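# Stack the lone carton neatly onto the carton pile

## Task

Pick up the single carton that is apart from the others, set it on the top of the existing stack of cartons so its edges line up with the cartons beneath, then open the gripper and leave it there.

## Robot and tools

Robot: two six-joint arms, left_arm and right_arm, each ending in a two-finger parallel gripper. Base of left_arm sits at (-0.036, +0.246, 0) m, base of right_arm at (+0.016, -0.331, 0) m, both turned only slightly about vertical. Joint limits (rad, base to gripper): waist -2.880..2.880, shoulder 0.000..3.142, elbow 0.000..3.019, wrist pitch -1.693..1.571, wrist yaw -1.571..1.571, wrist roll -2.094..2.094. Elbows cannot fully straighten.

Frame: every pose uses one scene frame. Origin is on the table surface midway between the arms; +x points forward over the table, +z up, and left_arm is on the +y side. The words left and right are arm names, not image directions. Gripper axes: fingers extend along the gripper's +z, and they close and open along its y. end_effector_position is the midpoint between the finger pads, roughly 1 cm short of the tips.

Row format (used by both moving tools): a single flat list of 16 numbers covering both arms, always all 16 even if one arm is idle. First 8 are left_arm: x, y, z (metres, absolute position in the scene frame), qw, qx, qy, qz (absolute orientation quaternion, w first, scene frame), opening. Next 8 are the same for right_arm. Opening is a scale from -1 (closed) to +1 (fully open, 0.094 m). To hold an arm still, resend exactly its pose and quaternion from the last result before it stopped, plus its desired opening; to keep an orientation while moving, repeat the same quaternion in every row.

execute_actions: argument "actions" is a list with zero or one element; optional "pictures" (boolean) toggles the camera images. Empty list: just report state. Action: {"rows": [...], "steps": n}, n from 1 to 15 (default 15), 1–15 rows, one row per 1/30 s step, the final row repeated if rows run out. Wait: {"steps": n}, up to 300, measured from the previous result, so thinking time is included. A call is rejected (nothing sent) if a target lies more than 0.6 m from that arm's last reported position along any of its gripper axes. Each step, the commanded pose is clipped to within 70 mm and 16 degrees of the measured pose, so large jumps need several actions; after an action the arm only continues to its last clipped pose. Check the result and send the remainder.

move: "target" is one 16-number row of absolute poses; "speed" is top path speed in m/s, 0.002 to 0.5 (default 0.25), rotation limited to twice that in rad/s. Each gripper travels a straight line toward its pose, both finishing together, over 0.5–10 s; longer paths are cut off at 10 s. Opening is applied at the start. There is no collision avoidance between arms or objects. The result adds a "move:" line with the ending (done, off_target, moving, held, fault), the limits that acted (paced = target clipped, held = a check blocked steps, after which the arm may lurch fast), and each gripper's distance from its target.

wait: "seconds" 0 to 10; sends nothing new. zoom_image: "camera" (cam_high, cam_left_wrist or cam_right_wrist) and "region" [x0, y0, x1, y1] in image pixels from the top-left, at most 504x504. read_manual: optional "section", only "licences"; no motion. finished_scene: "scene" number; ends and grades the current scene irreversibly, so call it only once the carton rests aligned and released.

Cameras: cam_high is fixed (504x504), placed high at about (0.47, 0.86, 0.86) looking down over the table; cam_left_wrist and cam_right_wrist are 616x616 fisheye cameras on the grippers. Calibration is approximate.

Result lines: the state line gives each gripper's position and quaternion (can be slightly wrong, more at long reach). grip_measured is the measured opening on the command scale; the last Joint positions value is the opening in metres. "pose unreachable" means the clearance check altered or blocked that arm's command; HELD marks steps that were not sent. "Hand target" is the pose the controller currently drives toward. Joint torques are noisy, offset readings. MOTOR HOT warns at 85 °C; at 100 °C an OVER-TEMPERATURE FAULT drops the arm. FAULT lines mark stops.

Practical notes: arms usually settle a centimetre or so below the commanded height, so aim a bit high and verify. To grip, command an opening about 0.03 below grip_measured; less grips lighter. In this task finger force is capped low (roughly 13–25 N per pad), so carry the carton gently and avoid sudden accelerations; brief external tugs may occur. Approach contacts slowly and do not target far past a surface, since speed and overshoot raise impact force. Never let the arms collide or press on each other, never knock or drop anything off the table, and avoid drops, slips or slams of the carton. Open the gripper fully and lift clear after placement.

Each tool is called as a command line: name --argument value for each argument, lists and objects as JSON in quotes; but a table of rows of numbers goes row by row, as --pt "numbers of a row", without its own name.

## Session

execute_actions --actions '[]'

Scene clock: 0.00 s of 4200.00 s.
left_arm: end_effector_position=(+0.1361, +0.4610, +0.2824) grip_measured=+1.000 end_effector_quat_wxyz=(+0.000, +0.769, -0.638, +0.043) | right_arm: end_effector_position=(+0.5106, -0.6188, +0.2461) grip_measured=+1.000 end_effector_quat_wxyz=(+0.136, +0.294, +0.943, -0.075)
Joint positions: left_arm=[ 0.901  1.059  1.147 -1.665  0.085 -0.805  0.094] | right_arm=[-0.411  1.647  1.588 -1.214  0.093  0.091  0.094]
Joint velocities: left_arm=[ 0.005  0.005  0.002 -0.002 -0.022  0.022  0.   ] | right_arm=[-0.015 -0.005  0.002 -0.002 -0.095 -0.022  0.   ]
Joint torques (N m, as the arm reports them, + toward a larger angle): no reading
Hand target (left_arm): +0.139, +0.465, +0.289; -0.008, +0.768, -0.639, +0.042
Hand target (right_arm): +0.516, -0.622, +0.250; +0.142, +0.294, +0.942, -0.076

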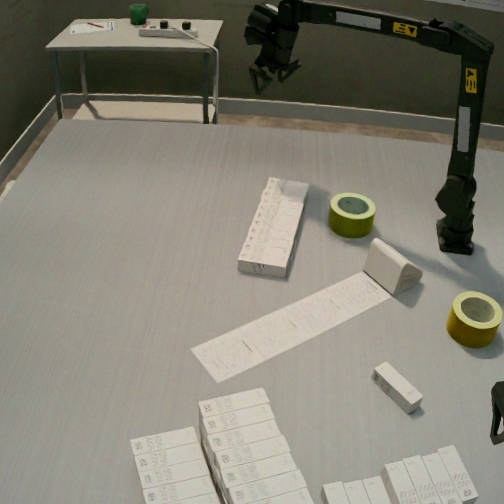

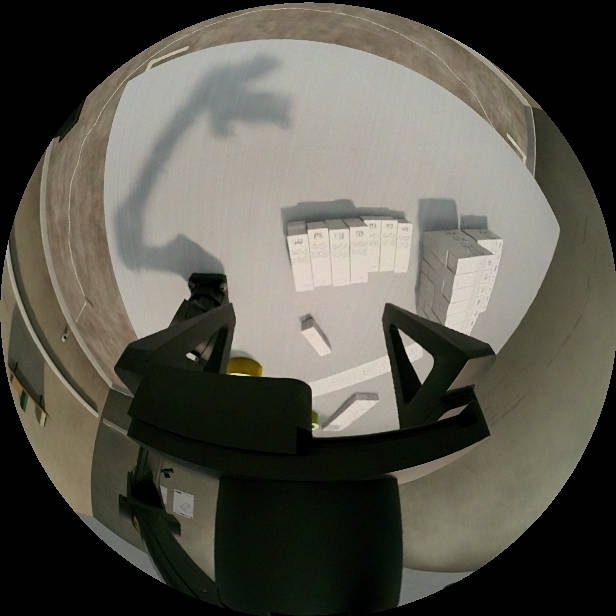

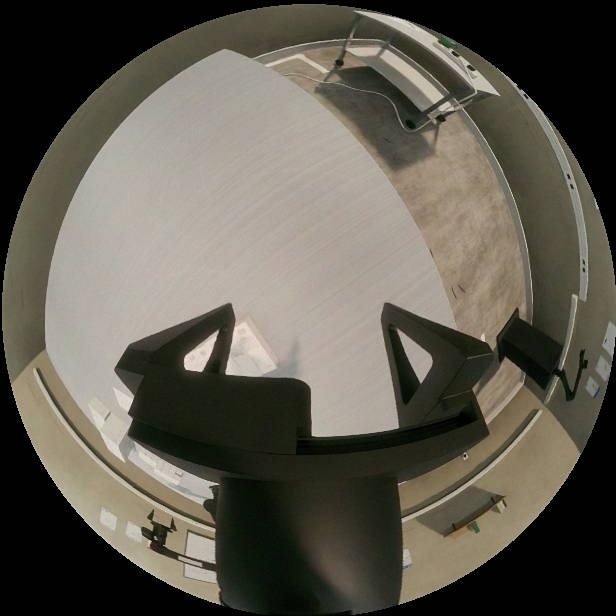

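zoom_image --camera "cam_left_wrist" --region '[260, 180, 520, 440]'

zoom_image --camera "cam_high" --region '[100, 330, 504, 504]'

Region (260, 180, 520, 440) of cam_left_wrist's 616x616 image, scaled by 1.938, with more detail than that image has.

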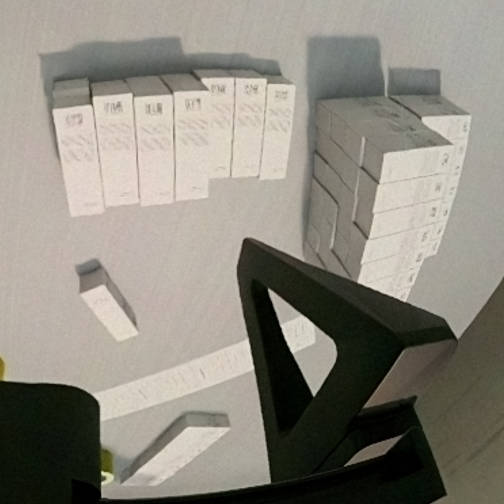

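Region (100, 330, 504, 504) of cam_high's 504x504 image, scaled by 1.248, with more detail than that image has; it fills the top 217 rows of this view, and the rest is white.

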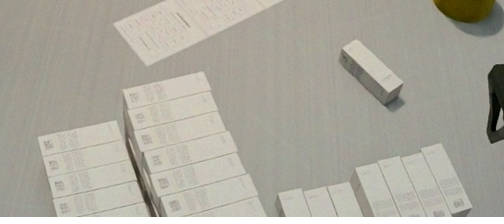

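zoom_image --camera "cam_high" --region '[350, 340, 450, 430]'

zoom_image --camera "cam_high" --region '[110, 370, 310, 504]'

zoom_image --camera "cam_high" --region '[300, 420, 504, 504]'

Region (350, 340, 450, 430) of cam_high's 504x504 image, scaled by 5.040, with more detail than that image has; it fills the top 454 rows of this view, and the rest is white.

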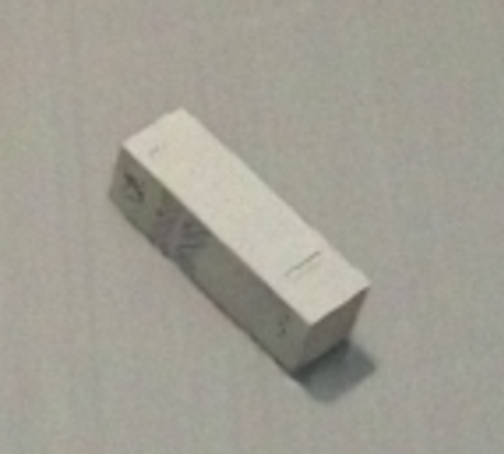

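Region (110, 370, 310, 504) of cam_high's 504x504 image, scaled by 2.520, with more detail than that image has; it fills the top 338 rows of this view, and the rest is white.

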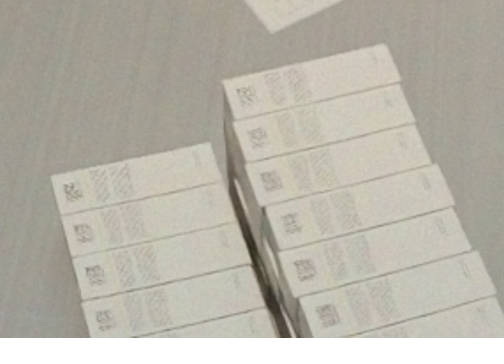

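Region (300, 420, 504, 504) of cam_high's 504x504 image, scaled by 2.471, with more detail than that image has; it fills the top 208 rows of this view, and the rest is white.

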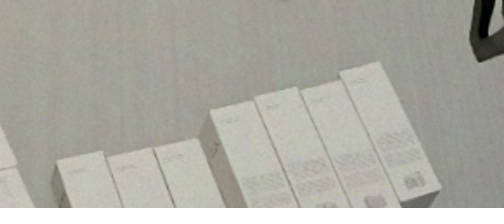

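zoom_image --camera "cam_left_wrist" --region '[270, 190, 430, 310]'

zoom_image --camera "cam_left_wrist" --region '[400, 190, 530, 350]'

Region (270, 190, 430, 310) of cam_left_wrist's 616x616 image, scaled by 3.150, with more detail than that image has; it fills the top 378 rows of this view, and the rest is white.

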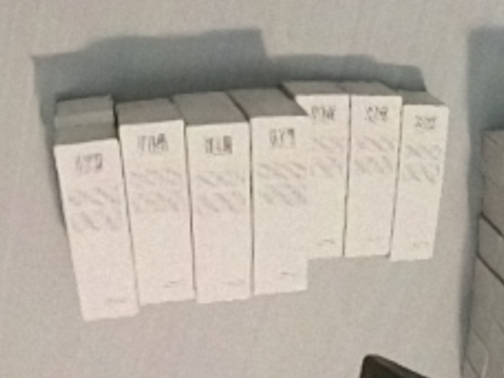

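Region (400, 190, 530, 350) of cam_left_wrist's 616x616 image, scaled by 3.150, with more detail than that image has; it fills the left 410 columns of this view, and the rest is white.

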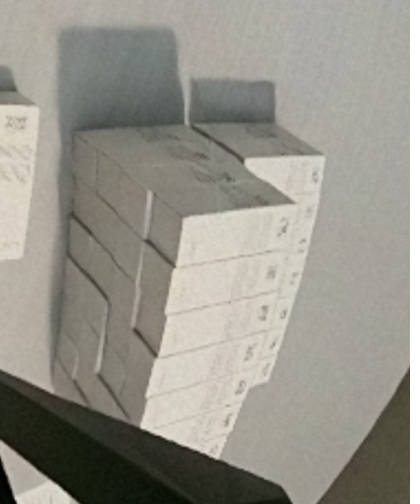

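move --target '[0.17,0.53,0.17,0,0.769,-0.638,0.043,1,0.5106,-0.6188,0.2461,0.136,0.294,0.943,-0.075,1]'

Scene clock: 64.00 s of 4200.00 s.
left_arm: end_effector_position=(+0.1705, +0.5231, +0.1700) grip_measured=+1.000 end_effector_quat_wxyz=(+0.007, +0.769, -0.638, +0.043) | right_arm: end_effector_position=(+0.5106, -0.6188, +0.2461) grip_measured=+1.000 end_effector_quat_wxyz=(+0.136, +0.294, +0.943, -0.075)
Joint positions: left_arm=[ 0.925  1.287  1.027 -1.333  0.085 -0.781  0.094] | right_arm=[-0.411  1.647  1.588 -1.214  0.093  0.091  0.094]
Joint velocities: left_arm=[-0.015 -0.015 -0.012 -0.017 -0.022 -0.022  0.   ] | right_arm=[-0.015 -0.024 -0.002 -0.007  0.007 -0.037  0.   ]
Joint torques (N m, as the arm reports them, + toward a larger angle): left_arm=[ 1.24 -8.48 10.26  0.93  0.12  0.17] | right_arm=[  0.48 -15.38  10.84   0.95   0.17   0.01]
Hand target (left_arm): +0.168, +0.528, +0.169; -0.000, +0.769, -0.638, +0.043
Hand target (right_arm): +0.511, -0.619, +0.246; +0.136, +0.294, +0.943, -0.075
Off the commanded pose (left_arm): 0.007 m, 1 deg.
Off the commanded pose (right_arm): 0.000 m, 0 deg.
After step 90, 60.03 s passed at rest.
move: done
camera_calibration (this result's frames):
cam_left_wrist: T_world_to_cam=[[0.984079, 0.172812, 0.0415217, -0.259214], [0.106116, -0.758708, 0.64273, 0.27334], [0.142574, -0.628091, -0.764967, 0.555615], [0, 0, 0, 1]] pos_world=[0.146865, 0.601157, 0.260106]

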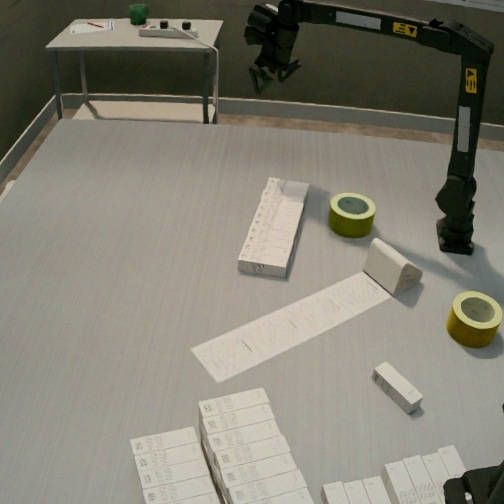

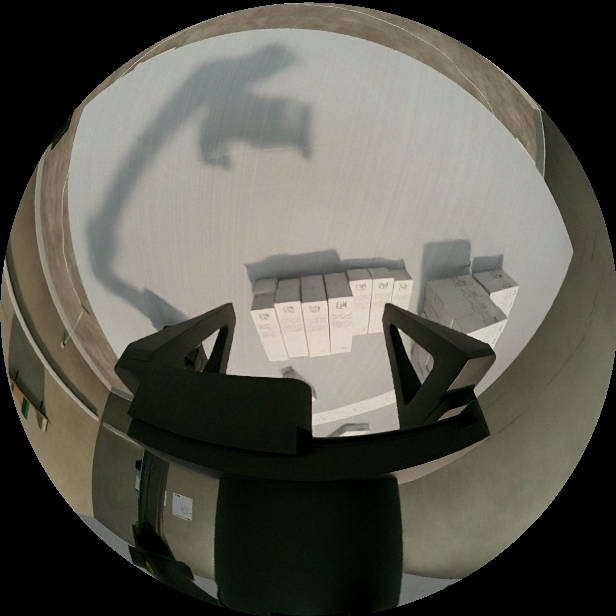

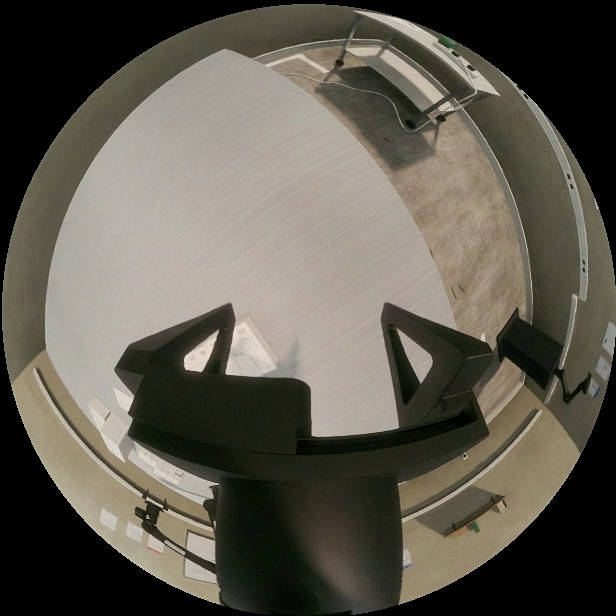

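zoom_image --camera "cam_left_wrist" --region '[230, 240, 430, 380]'

Region (230, 240, 430, 380) of cam_left_wrist's 616x616 image, scaled by 2.520, with more detail than that image has; it fills the top 353 rows of this view, and the rest is white.

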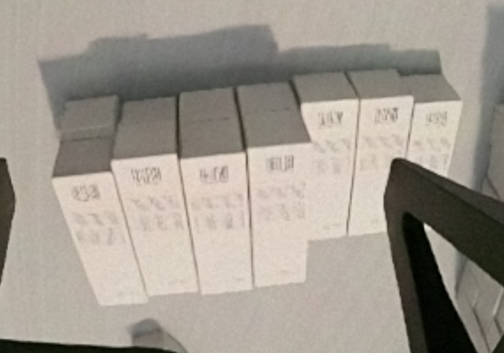

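move --target '[0.17,0.60,0.05,0,0.769,-0.638,0.043,1,0.5106,-0.6188,0.2461,0.136,0.294,0.943,-0.075,1]'

zoom_image --camera "cam_left_wrist" --region '[220, 170, 420, 320]'

Scene clock: 69.53 s of 4200.00 s.
left_arm: end_effector_position=(+0.1702, +0.5919, +0.0504) grip_measured=+1.000 end_effector_quat_wxyz=(+0.006, +0.770, -0.636, +0.045) | right_arm: end_effector_position=(+0.5106, -0.6188, +0.2461) grip_measured=+1.000 end_effector_quat_wxyz=(+0.136, +0.294, +0.943, -0.075)
Joint positions: left_arm=[ 1.022  1.577  0.985 -1.008  0.085 -0.689  0.094] | right_arm=[-0.411  1.647  1.588 -1.214  0.093  0.091  0.094]
Joint velocities: left_arm=[ 0.005 -0.005  0.007  0.012 -0.081 -0.051  0.   ] | right_arm=[ 0.005 -0.005  0.012 -0.002 -0.051 -0.051  0.   ]
Joint torques (N m, as the arm reports them, + toward a larger angle): left_arm=[  0.87 -11.16   9.35   0.96   0.1    0.13] | right_arm=[  0.38 -15.25  10.85   0.91   0.18   0.01]
Hand target (left_arm): +0.168, +0.598, +0.049; -0.000, +0.769, -0.638, +0.043
Hand target (right_arm): +0.511, -0.619, +0.246; +0.136, +0.294, +0.943, -0.075
Off the commanded pose (left_arm): 0.008 m, 1 deg.
Off the commanded pose (right_arm): 0.000 m, 0 deg.
After step 90, 1.53 s passed at rest.
move: done
camera_calibration (this result's frames):
cam_left_wrist: T_world_to_cam=[[0.983132, 0.17773, 0.0431692, -0.268615], [0.108631, -0.757314, 0.643953, 0.401115], [0.147143, -0.628401, -0.763846, 0.506725], [0, 0, 0, 1]] pos_world=[0.145949, 0.669937, 0.140357]

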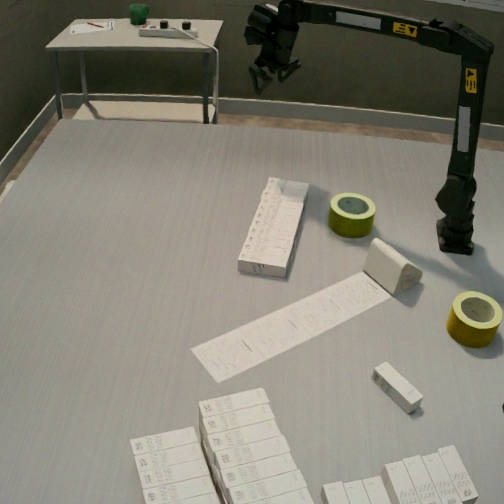

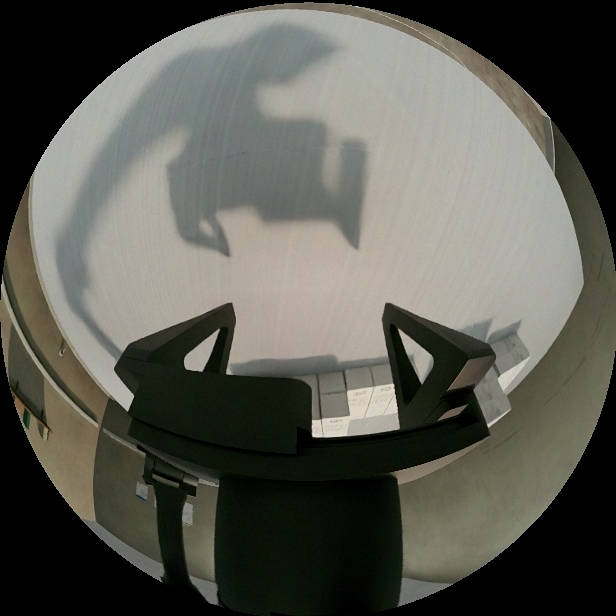

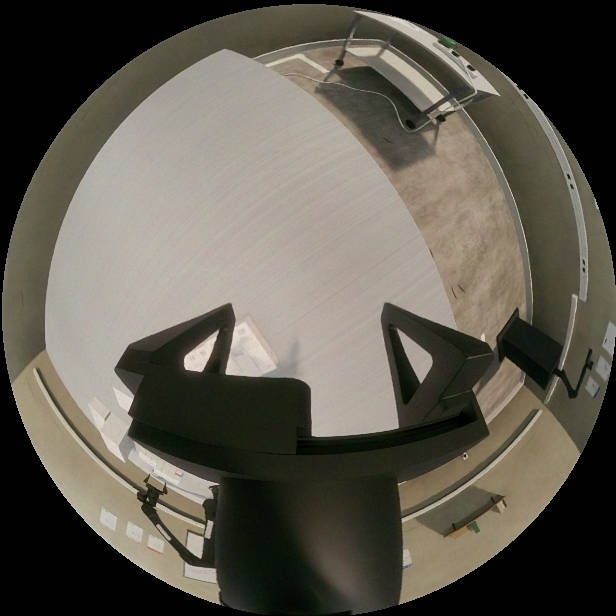

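Region (220, 170, 420, 320) of cam_left_wrist's 616x616 image, scaled by 2.520, with more detail than that image has; it fills the top 378 rows of this view, and the rest is white.

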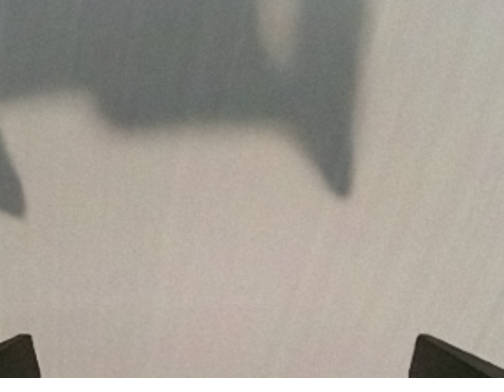

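move --target '[0.17,0.57,0.07,0.263,0.723,-0.585,0.259,1,0.5106,-0.6188,0.2461,0.136,0.294,0.943,-0.075,1]'

Scene clock: 75.13 s of 4200.00 s.
left_arm: end_effector_position=(+0.1700, +0.5581, +0.0684) grip_measured=+1.000 end_effector_quat_wxyz=(+0.264, +0.724, -0.584, +0.254) | right_arm: end_effector_position=(+0.5106, -0.6188, +0.2461) grip_measured=+1.000 end_effector_quat_wxyz=(+0.136, +0.294, +0.943, -0.075)
Joint positions: left_arm=[ 1.095  1.886  1.279 -1.645  0.342 -0.518  0.094] | right_arm=[-0.411  1.647  1.588 -1.214  0.093  0.091  0.094]
Joint velocities: left_arm=[-0.005 -0.005 -0.007  0.002 -0.007 -0.081  0.   ] | right_arm=[-0.005 -0.005 -0.007  0.007  0.066  0.007  0.   ]
Joint torques (N m, as the arm reports them, + toward a larger angle): left_arm=[  1.36 -13.02  10.89  -1.41   0.32   0.11] | right_arm=[  0.31 -15.36  10.86   0.86   0.19   0.01]
Hand target (left_arm): +0.170, +0.570, +0.070; +0.261, +0.724, -0.583, +0.260
Hand target (right_arm): +0.511, -0.619, +0.246; +0.136, +0.294, +0.943, -0.075
Off the commanded pose (left_arm): 0.012 m, 1 deg.
Off the commanded pose (right_arm): 0.000 m, 0 deg.
After step 90, 0.80 s passed at rest.
move: off_target (left_arm)
camera_calibration (this result's frames):
cam_left_wrist: T_world_to_cam=[[0.98288, 0.16578, -0.0804015, -0.248056], [0.11063, -0.182045, 0.977047, 0.0198227], [0.147338, -0.969214, -0.197269, 0.650639], [0, 0, 0, 1]] pos_world=[0.145752, 0.675341, 0.0890389]

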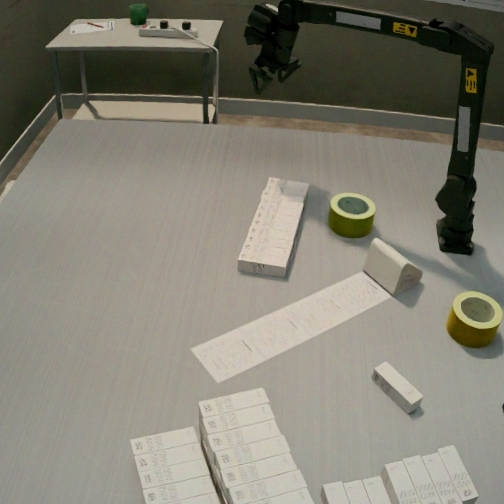

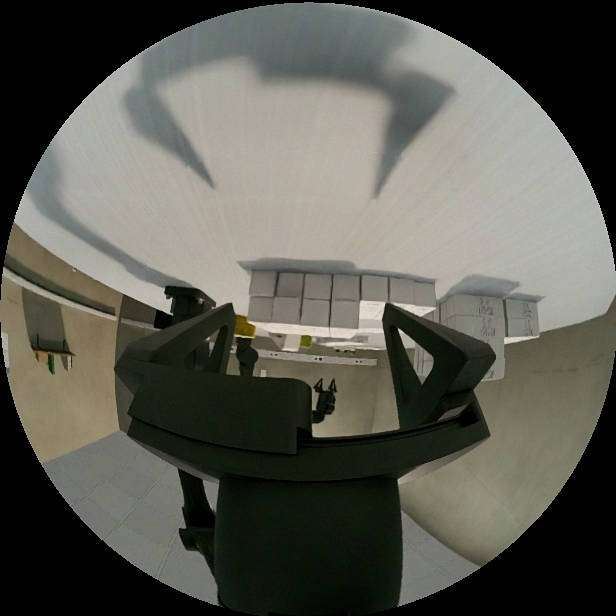

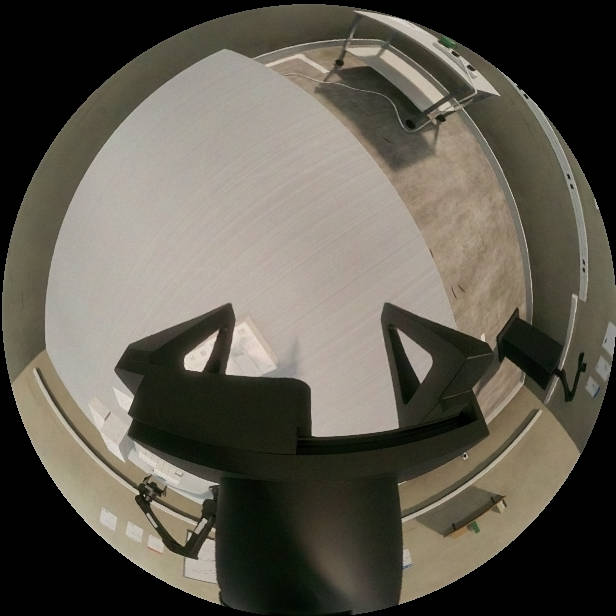

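zoom_image --camera "cam_left_wrist" --region '[235, 255, 445, 345]'

Region (235, 255, 445, 345) of cam_left_wrist's 616x616 image, scaled by 2.400, with more detail than that image has; it fills the top 216 rows of this view, and the rest is white.

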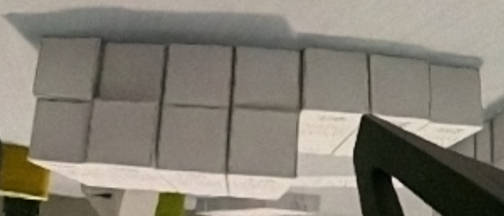

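move --target '[0.17,0.50,0.20,0,0.85,-0.527,0,1,0.5106,-0.6188,0.2461,0.136,0.294,0.943,-0.075,1]'

move --target '[0.188,0.1625,0.13,0,0.9015,-0.4328,0,1,0.5106,-0.6188,0.2461,0.136,0.294,0.943,-0.075,1]'

Scene clock: 90.23 s of 4200.00 s.
left_arm: end_effector_position=(+0.1683, +0.5027, +0.2057) grip_measured=+1.000 end_effector_quat_wxyz=(+0.003, +0.848, -0.530, -0.000) | right_arm: end_effector_position=(+0.5106, -0.6188, +0.2461) grip_measured=+1.000 end_effector_quat_wxyz=(+0.136, +0.294, +0.943, -0.075)
Joint positions: left_arm=[ 0.851  1.209  1.059 -1.426 -0.    -1.124  0.094] | right_arm=[-0.411  1.647  1.588 -1.214  0.093  0.091  0.094]
Joint velocities: left_arm=[ 0.005 -0.005  0.007  0.017 -0.081 -0.022  0.   ] | right_arm=[-0.005 -0.005  0.002  0.017 -0.007 -0.022  0.   ]
Joint torques (N m, as the arm reports them, + toward a larger angle): left_arm=[-0.62 -7.28  9.91  0.94 -0.07 -0.13] | right_arm=[  0.29 -15.35  10.82   0.84   0.15   0.01]
Hand target (left_arm): +0.172, +0.502, +0.201; +0.001, +0.849, -0.529, -0.002
Hand target (right_arm): +0.511, -0.619, +0.246; +0.136, +0.294, +0.943, -0.075
Off the commanded pose (left_arm): 0.006 m, 1 deg.
Off the commanded pose (right_arm): 0.000 m, 0 deg.
After step 90, 9.97 s passed at rest.
move: done
camera_calibration (this result's frames):
cam_left_wrist: T_world_to_cam=[[0.904666, 0.426003, -0.0100692, -0.358299], [0.350463, -0.730391, 0.586263, 0.191403], [0.242396, -0.533901, -0.810058, 0.515488], [0, 0, 0, 1]] pos_world=[0.132109, 0.567655, 0.301754]

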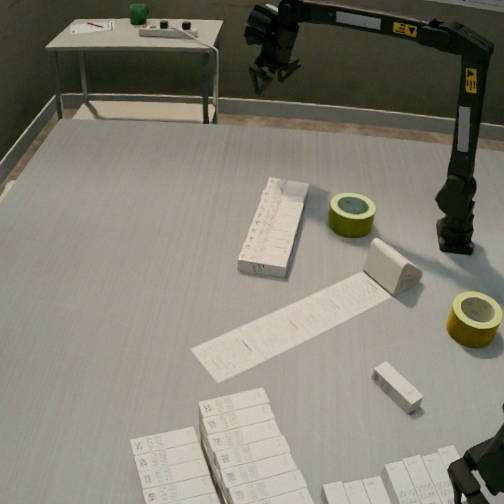

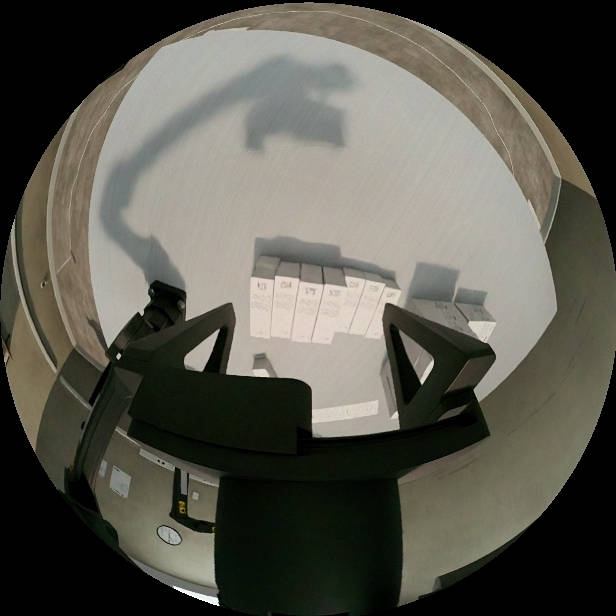

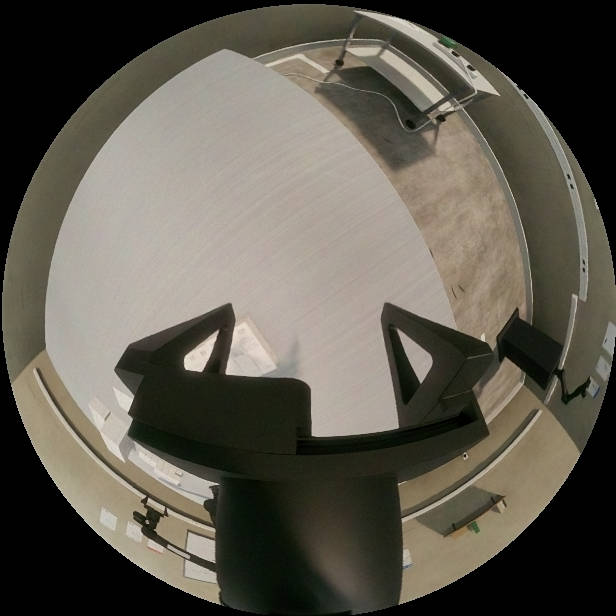

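Scene clock: 92.07 s of 4200.00 s.
left_arm: end_effector_position=(+0.1867, +0.1642, +0.1326) grip_measured=+1.000 end_effector_quat_wxyz=(+0.119, +0.809, -0.575, +0.031) | right_arm: end_effector_position=(+0.5106, -0.6188, +0.2461) grip_measured=+1.000 end_effector_quat_wxyz=(+0.136, +0.294, +0.943, -0.075)
Joint positions: left_arm=[-0.226  1.018  0.711 -1.312  0.243 -2.078  0.094] | right_arm=[-0.411  1.647  1.588 -1.214  0.093  0.091  0.094]
Joint velocities: left_arm=[ 0.005  0.005  0.002 -0.017  0.007 -0.007  0.   ] | right_arm=[-0.005  0.005 -0.002 -0.002 -0.037 -0.022  0.   ]
Joint torques (N m, as the arm reports them, + toward a larger angle): left_arm=[-0.54 -3.66 10.39  0.57  0.19 -0.14] | right_arm=[  0.44 -15.26  10.82   0.9    0.17   0.  ]
Hand target (left_arm): +0.189, +0.161, +0.132; +0.119, +0.810, -0.573, +0.030
Hand target (right_arm): +0.511, -0.619, +0.246; +0.136, +0.294, +0.943, -0.075
Off the commanded pose (left_arm): 0.003 m, 24 deg; orientation clipped at the last step of the last action.
Off the commanded pose (right_arm): 0.000 m, 0 deg.
joint sent to its limit (left arm) — the command would take joint 6 (wrist roll) past its lower limit, so that joint was sent only as far as its limit.
move: off_target (left_arm); limits=paced
camera_calibration (this result's frames):
cam_left_wrist: T_world_to_cam=[[0.940866, 0.298313, -0.160561, -0.197265], [0.318491, -0.617334, 0.719348, -0.0496528], [0.115471, -0.727948, -0.675839, 0.308893], [0, 0, 0, 1]] pos_world=[0.165746, 0.253052, 0.212807]

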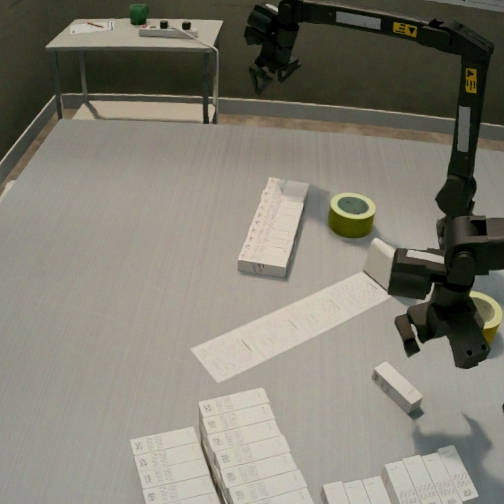

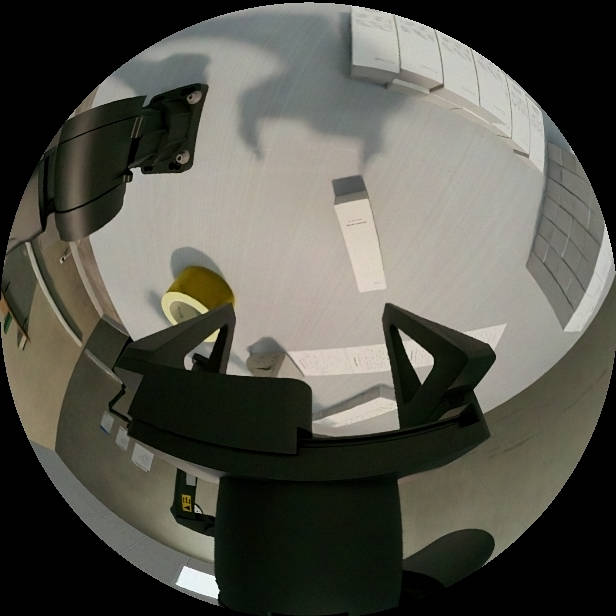

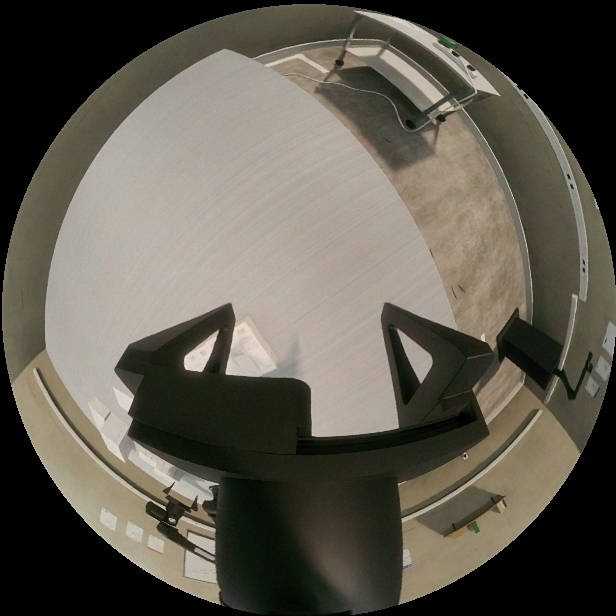

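move --target '[0.188,0.1625,0.15,0,0.966,0.259,0,1,0.5106,-0.6188,0.2461,0.136,0.294,0.943,-0.075,1]' --speed 0.5

move --target '[0.188,0.1625,0.12,0,0.4329,0.9015,0,1,0.5106,-0.6188,0.2461,0.136,0.294,0.943,-0.075,1]' --speed 0.5

Scene clock: 101.70 s of 4200.00 s.
left_arm: end_effector_position=(+0.1907, +0.1618, +0.1533) grip_measured=+1.000 end_effector_quat_wxyz=(+0.445, +0.844, -0.280, +0.109) | right_arm: end_effector_position=(+0.5106, -0.6188, +0.2461) grip_measured=+1.000 end_effector_quat_wxyz=(+0.136, +0.294, +0.943, -0.075)
Joint positions: left_arm=[ 0.18   1.175  0.669 -1.467  0.888 -2.079  0.094] | right_arm=[-0.411  1.647  1.588 -1.214  0.093  0.091  0.094]
Joint velocities: left_arm=[-0.005  0.015  0.017 -0.012 -0.037 -0.037  0.   ] | right_arm=[-0.005  0.015 -0.002 -0.002 -0.051  0.022  0.   ]
Joint torques (N m, as the arm reports them, + toward a larger angle): left_arm=[ 1.97 -3.86  8.31 -0.82  0.62 -0.17] | right_arm=[  0.33 -15.25  10.84   0.88   0.18   0.01]
Hand target (left_arm): +0.188, +0.164, +0.151; +0.454, +0.847, -0.258, +0.097
Hand target (right_arm): +0.511, -0.619, +0.246; +0.136, +0.294, +0.943, -0.075
Off the commanded pose (left_arm): 0.004 m, 84 deg; orientation clipped at the last step of the last action.
Off the commanded pose (right_arm): 0.000 m, 0 deg.
joint sent to its limit (left arm) — the command would take joint 6 (wrist roll) past its lower limit, so that joint was sent only as far as its limit.
After step 90, 2.80 s passed at rest.
move: off_target (left_arm); limits=paced
camera_calibration (this result's frames):
cam_left_wrist: T_world_to_cam=[[0.579064, 0.43944, -0.686715, -0.0702275], [0.698401, 0.167189, 0.695905, -0.263054], [0.42062, -0.882576, -0.210092, 0.216129], [0, 0, 0, 1]] pos_world=[0.133475, 0.26559, 0.180241]

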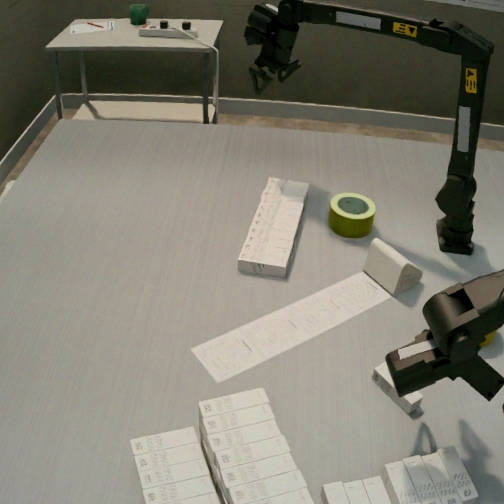

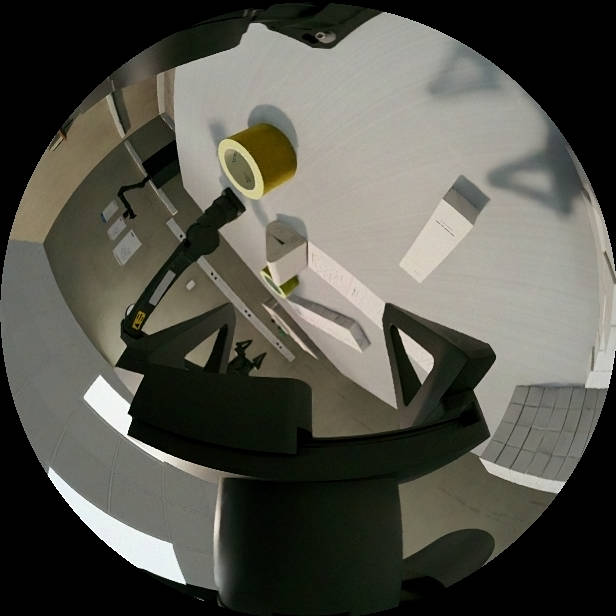

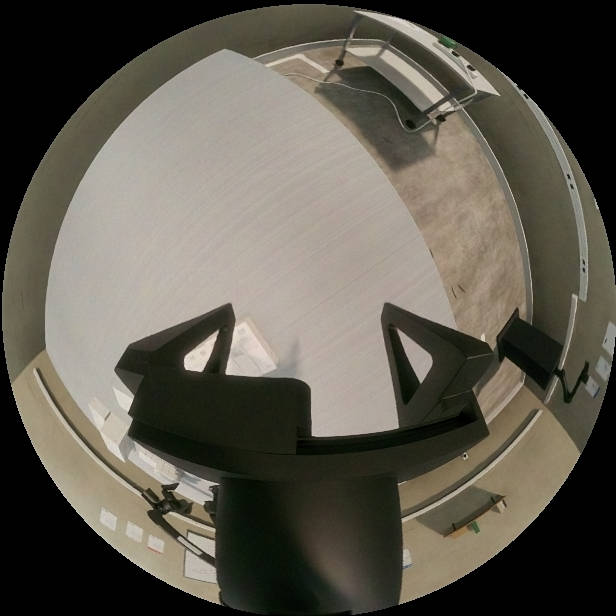

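Scene clock: 105.03 s of 4200.00 s.
left_arm: end_effector_position=(+0.2087, +0.1672, +0.1510) grip_measured=+1.000 end_effector_quat_wxyz=(+0.680, +0.708, +0.112, +0.154) | right_arm: end_effector_position=(+0.5106, -0.6188, +0.2461) grip_measured=+1.000 end_effector_quat_wxyz=(+0.136, +0.294, +0.943, -0.075)
Joint positions: left_arm=[ 0.372  1.465  0.478 -1.58   1.52  -2.08   0.094] | right_arm=[-0.411  1.647  1.588 -1.214  0.093  0.091  0.094]
Joint velocities: left_arm=[-0.015  0.005 -0.022 -0.012  0.037 -0.022  0.   ] | right_arm=[-0.005 -0.005 -0.012  0.002 -0.007 -0.051  0.   ]
Joint torques (N m, as the arm reports them, + toward a larger angle): left_arm=[ 0.13 -5.13  4.52 -0.87  0.4  -0.08] | right_arm=[  0.52 -15.29  10.83   0.9    0.17   0.01]
Hand target (left_arm): +0.207, +0.167, +0.149; +0.681, +0.708, +0.115, +0.149
Hand target (right_arm): +0.511, -0.619, +0.246; +0.136, +0.294, +0.943, -0.075
Off the commanded pose (left_arm): 0.038 m, 132 deg; orientation clipped at the last step of the last action.
Off the commanded pose (right_arm): 0.000 m, 0 deg.
move: held (left_arm); limits=paced,held; held on 34 of 100 steps (left_arm), including the last (left_arm)
pose unreachable (left arm): on one or more control steps of this call this arm could not follow its commanded pose, so it was not sent that pose on those steps. On the call's last step it was still not sent that pose. It may still have moved: this result reports where it is.
cause: the commanded pose would bring two parts of the arm too close to each other (its upper arm (the part past joint 2) and its wrist camera, with joints 3 (elbow) to 6 (wrist roll) between them).
camera_calibration (this result's frames):
cam_left_wrist: T_world_to_cam=[[0.0644459, 0.0498608, -0.996675, 0.134709], [0.536725, 0.84026, 0.0767409, -0.260256], [0.841293, -0.539885, 0.0273899, 0.0319012], [0, 0, 0, 1]] pos_world=[0.104166, 0.229189, 0.153359]

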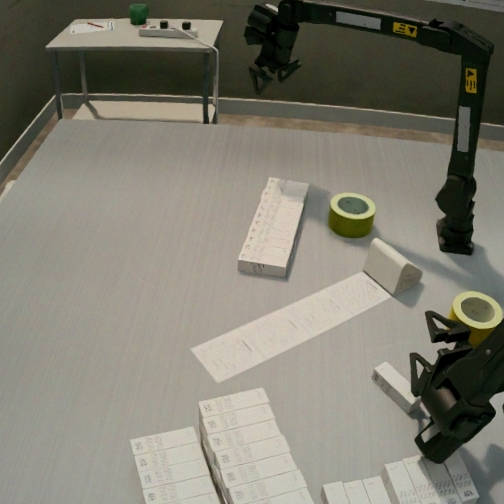

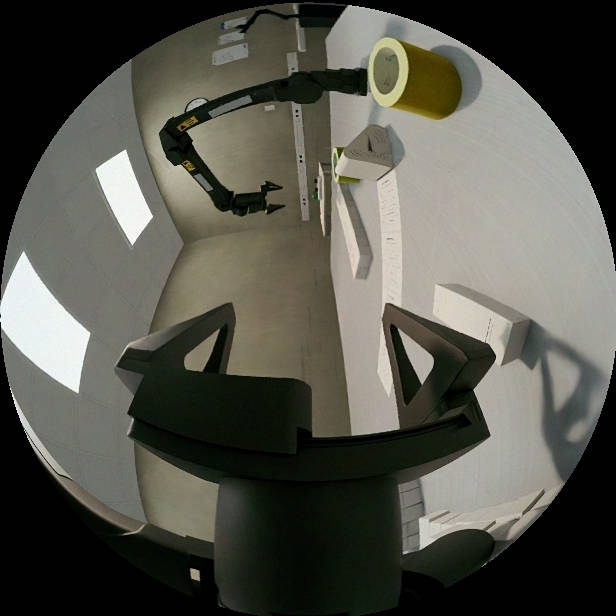

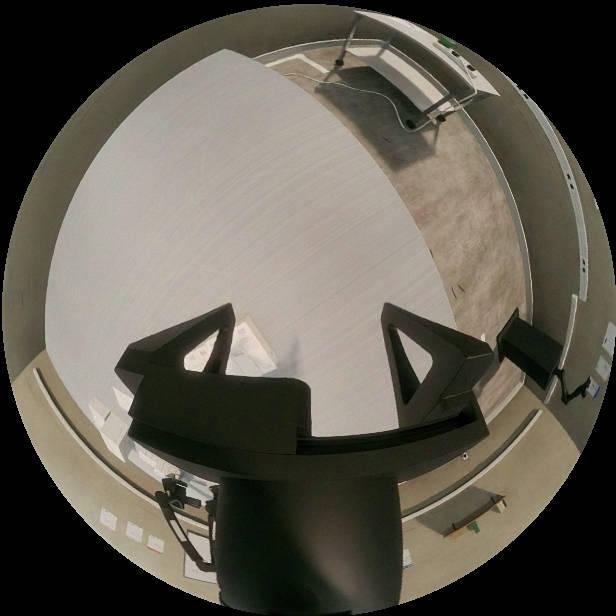

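move --target '[0.24,0.20,0.22,0,0.574,-0.819,0,1,0.5106,-0.6188,0.2461,0.136,0.294,0.943,-0.075,1]'

Scene clock: 113.97 s of 4200.00 s.
left_arm: end_effector_position=(+0.2303, +0.2038, +0.2065) grip_measured=+1.000 end_effector_quat_wxyz=(-0.019, -0.583, +0.812, +0.019) | right_arm: end_effector_position=(+0.5106, -0.6188, +0.2461) grip_measured=+1.000 end_effector_quat_wxyz=(+0.136, +0.294, +0.943, -0.075)
Joint positions: left_arm=[-0.206  1.081  0.963 -1.508  0.001 -1.402  0.094] | right_arm=[-0.411  1.647  1.588 -1.214  0.093  0.091  0.094]
Joint velocities: left_arm=[ 0.015  0.005 -0.002 -0.002 -0.051  0.051  0.   ] | right_arm=[-0.015  0.005 -0.002  0.007 -0.051  0.022  0.   ]
Joint torques (N m, as the arm reports them, + toward a larger angle): left_arm=[-0.78 -5.91 13.19  0.83 -0.07  0.13] | right_arm=[  0.53 -15.27  10.85   0.93   0.18   0.  ]
Hand target (left_arm): +0.241, +0.199, +0.218; -0.001, -0.571, +0.821, +0.003
Hand target (right_arm): +0.511, -0.619, +0.246; +0.136, +0.294, +0.943, -0.075
Off the commanded pose (left_arm): 0.017 m, 3 deg.
Off the commanded pose (right_arm): 0.000 m, 0 deg.
After step 90, 0.50 s passed at rest.
move: off_target (left_arm)
camera_calibration (this result's frames):
cam_left_wrist: T_world_to_cam=[[0.941571, -0.331786, -0.0579874, -0.131227], [-0.235249, -0.771031, 0.591751, 0.0929701], [-0.241045, -0.543534, -0.804032, 0.453592], [0, 0, 0, 1]] pos_world=[0.254766, 0.274686, 0.302078]

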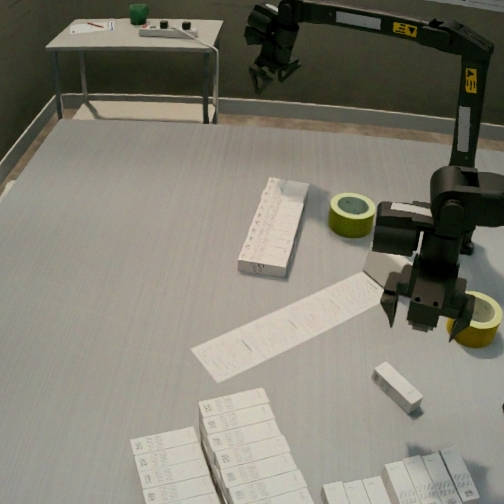

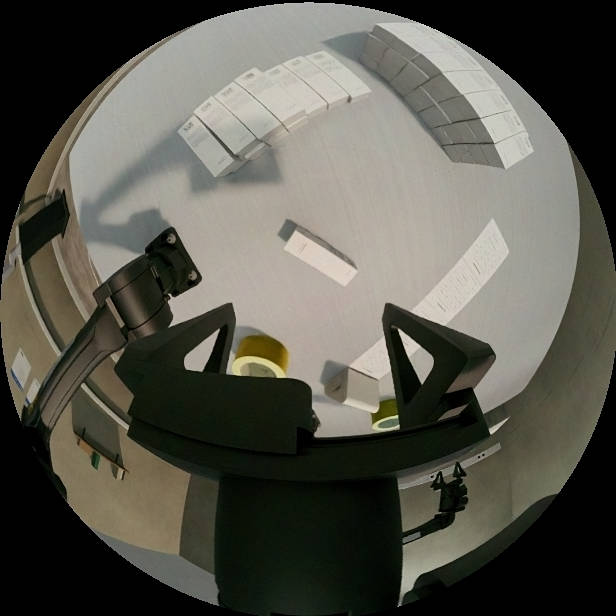

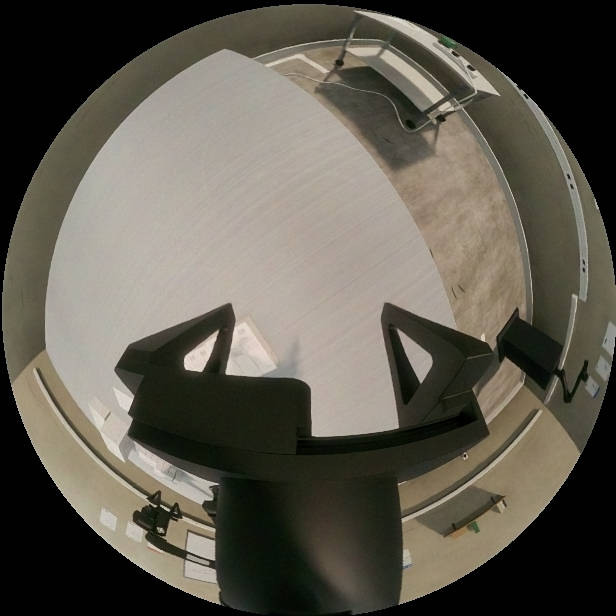

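move --target '[0.188,0.1625,0.10,0,0.4329,0.9015,0,1,0.5106,-0.6188,0.2461,0.136,0.294,0.943,-0.075,1]' --speed 0.4

Scene clock: 120.47 s of 4200.00 s.
left_arm: end_effector_position=(+0.1861, +0.1661, +0.1015) grip_measured=+1.000 end_effector_quat_wxyz=(-0.009, +0.421, +0.907, +0.002) | right_arm: end_effector_position=(+0.5106, -0.6188, +0.2461) grip_measured=+1.000 end_effector_quat_wxyz=(+0.136, +0.294, +0.943, -0.075)
Joint positions: left_arm=[-0.398  1.034  0.649 -1.204 -0.006  0.519  0.094] | right_arm=[-0.411  1.647  1.588 -1.214  0.093  0.091  0.094]
Joint velocities: left_arm=[-0.015  0.005 -0.022 -0.007  0.022 -0.037  0.   ] | right_arm=[-0.005 -0.015  0.012 -0.002  0.11  -0.037  0.   ]
Joint torques (N m, as the arm reports them, + toward a larger angle): left_arm=[-0.68 -5.03  9.47  0.94  0.22  0.17] | right_arm=[  0.36 -15.34  10.84   0.95   0.17   0.  ]
Hand target (left_arm): +0.186, +0.162, +0.101; -0.001, +0.433, +0.901, +0.001
Hand target (right_arm): +0.511, -0.619, +0.246; +0.136, +0.294, +0.943, -0.075
Off the commanded pose (left_arm): 0.004 m, 2 deg.
Off the commanded pose (right_arm): 0.000 m, 0 deg.
After step 90, 0.17 s passed at rest.
move: done
camera_calibration (this result's frames):
cam_left_wrist: T_world_to_cam=[[-0.771232, -0.636553, -0.000352438, 0.255335], [-0.509691, 0.617197, 0.599402, -0.0647018], [-0.381334, 0.462458, -0.800448, 0.196722], [0, 0, 0, 1]] pos_world=[0.238961, 0.111492, 0.196338]

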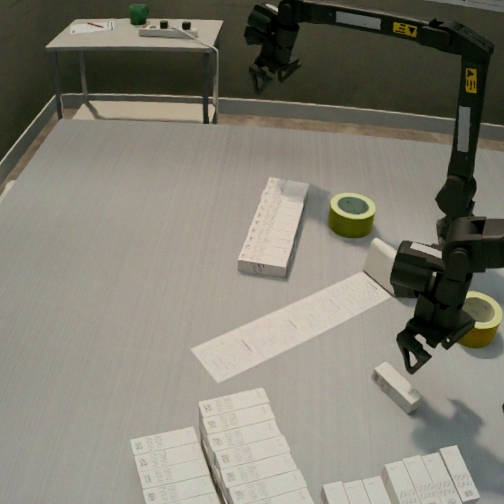

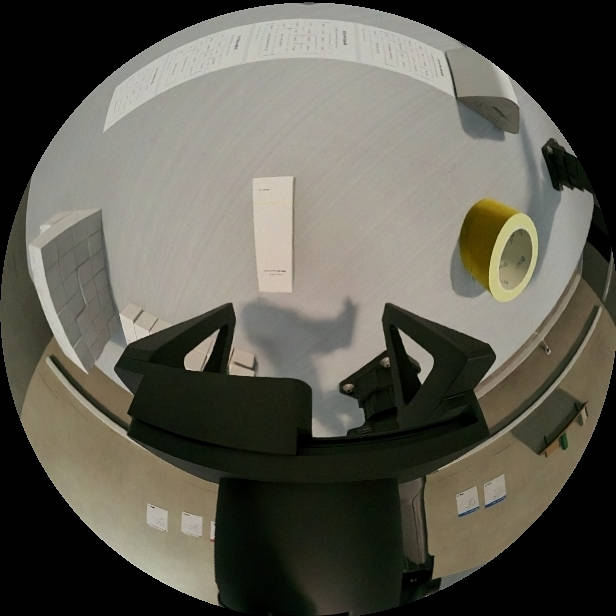

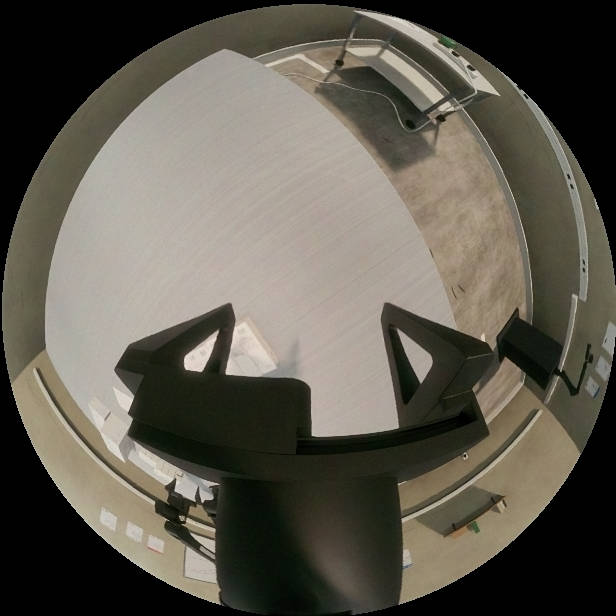

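zoom_image --camera "cam_high" --region '[354, 260, 504, 430]'

zoom_image --camera "cam_left_wrist" --region '[200, 150, 420, 340]'

Region (354, 260, 504, 430) of cam_high's 504x504 image, scaled by 2.965, with more detail than that image has; it fills the left 445 columns of this view, and the rest is white.

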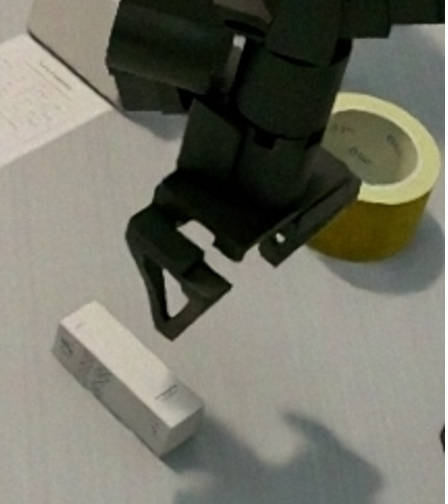

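Region (200, 150, 420, 340) of cam_left_wrist's 616x616 image, scaled by 2.291, with more detail than that image has; it fills the top 435 rows of this view, and the rest is white.

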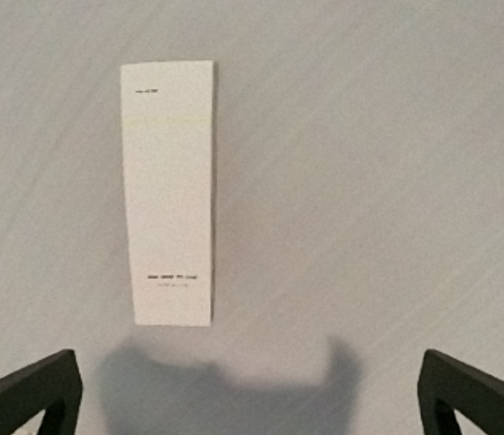

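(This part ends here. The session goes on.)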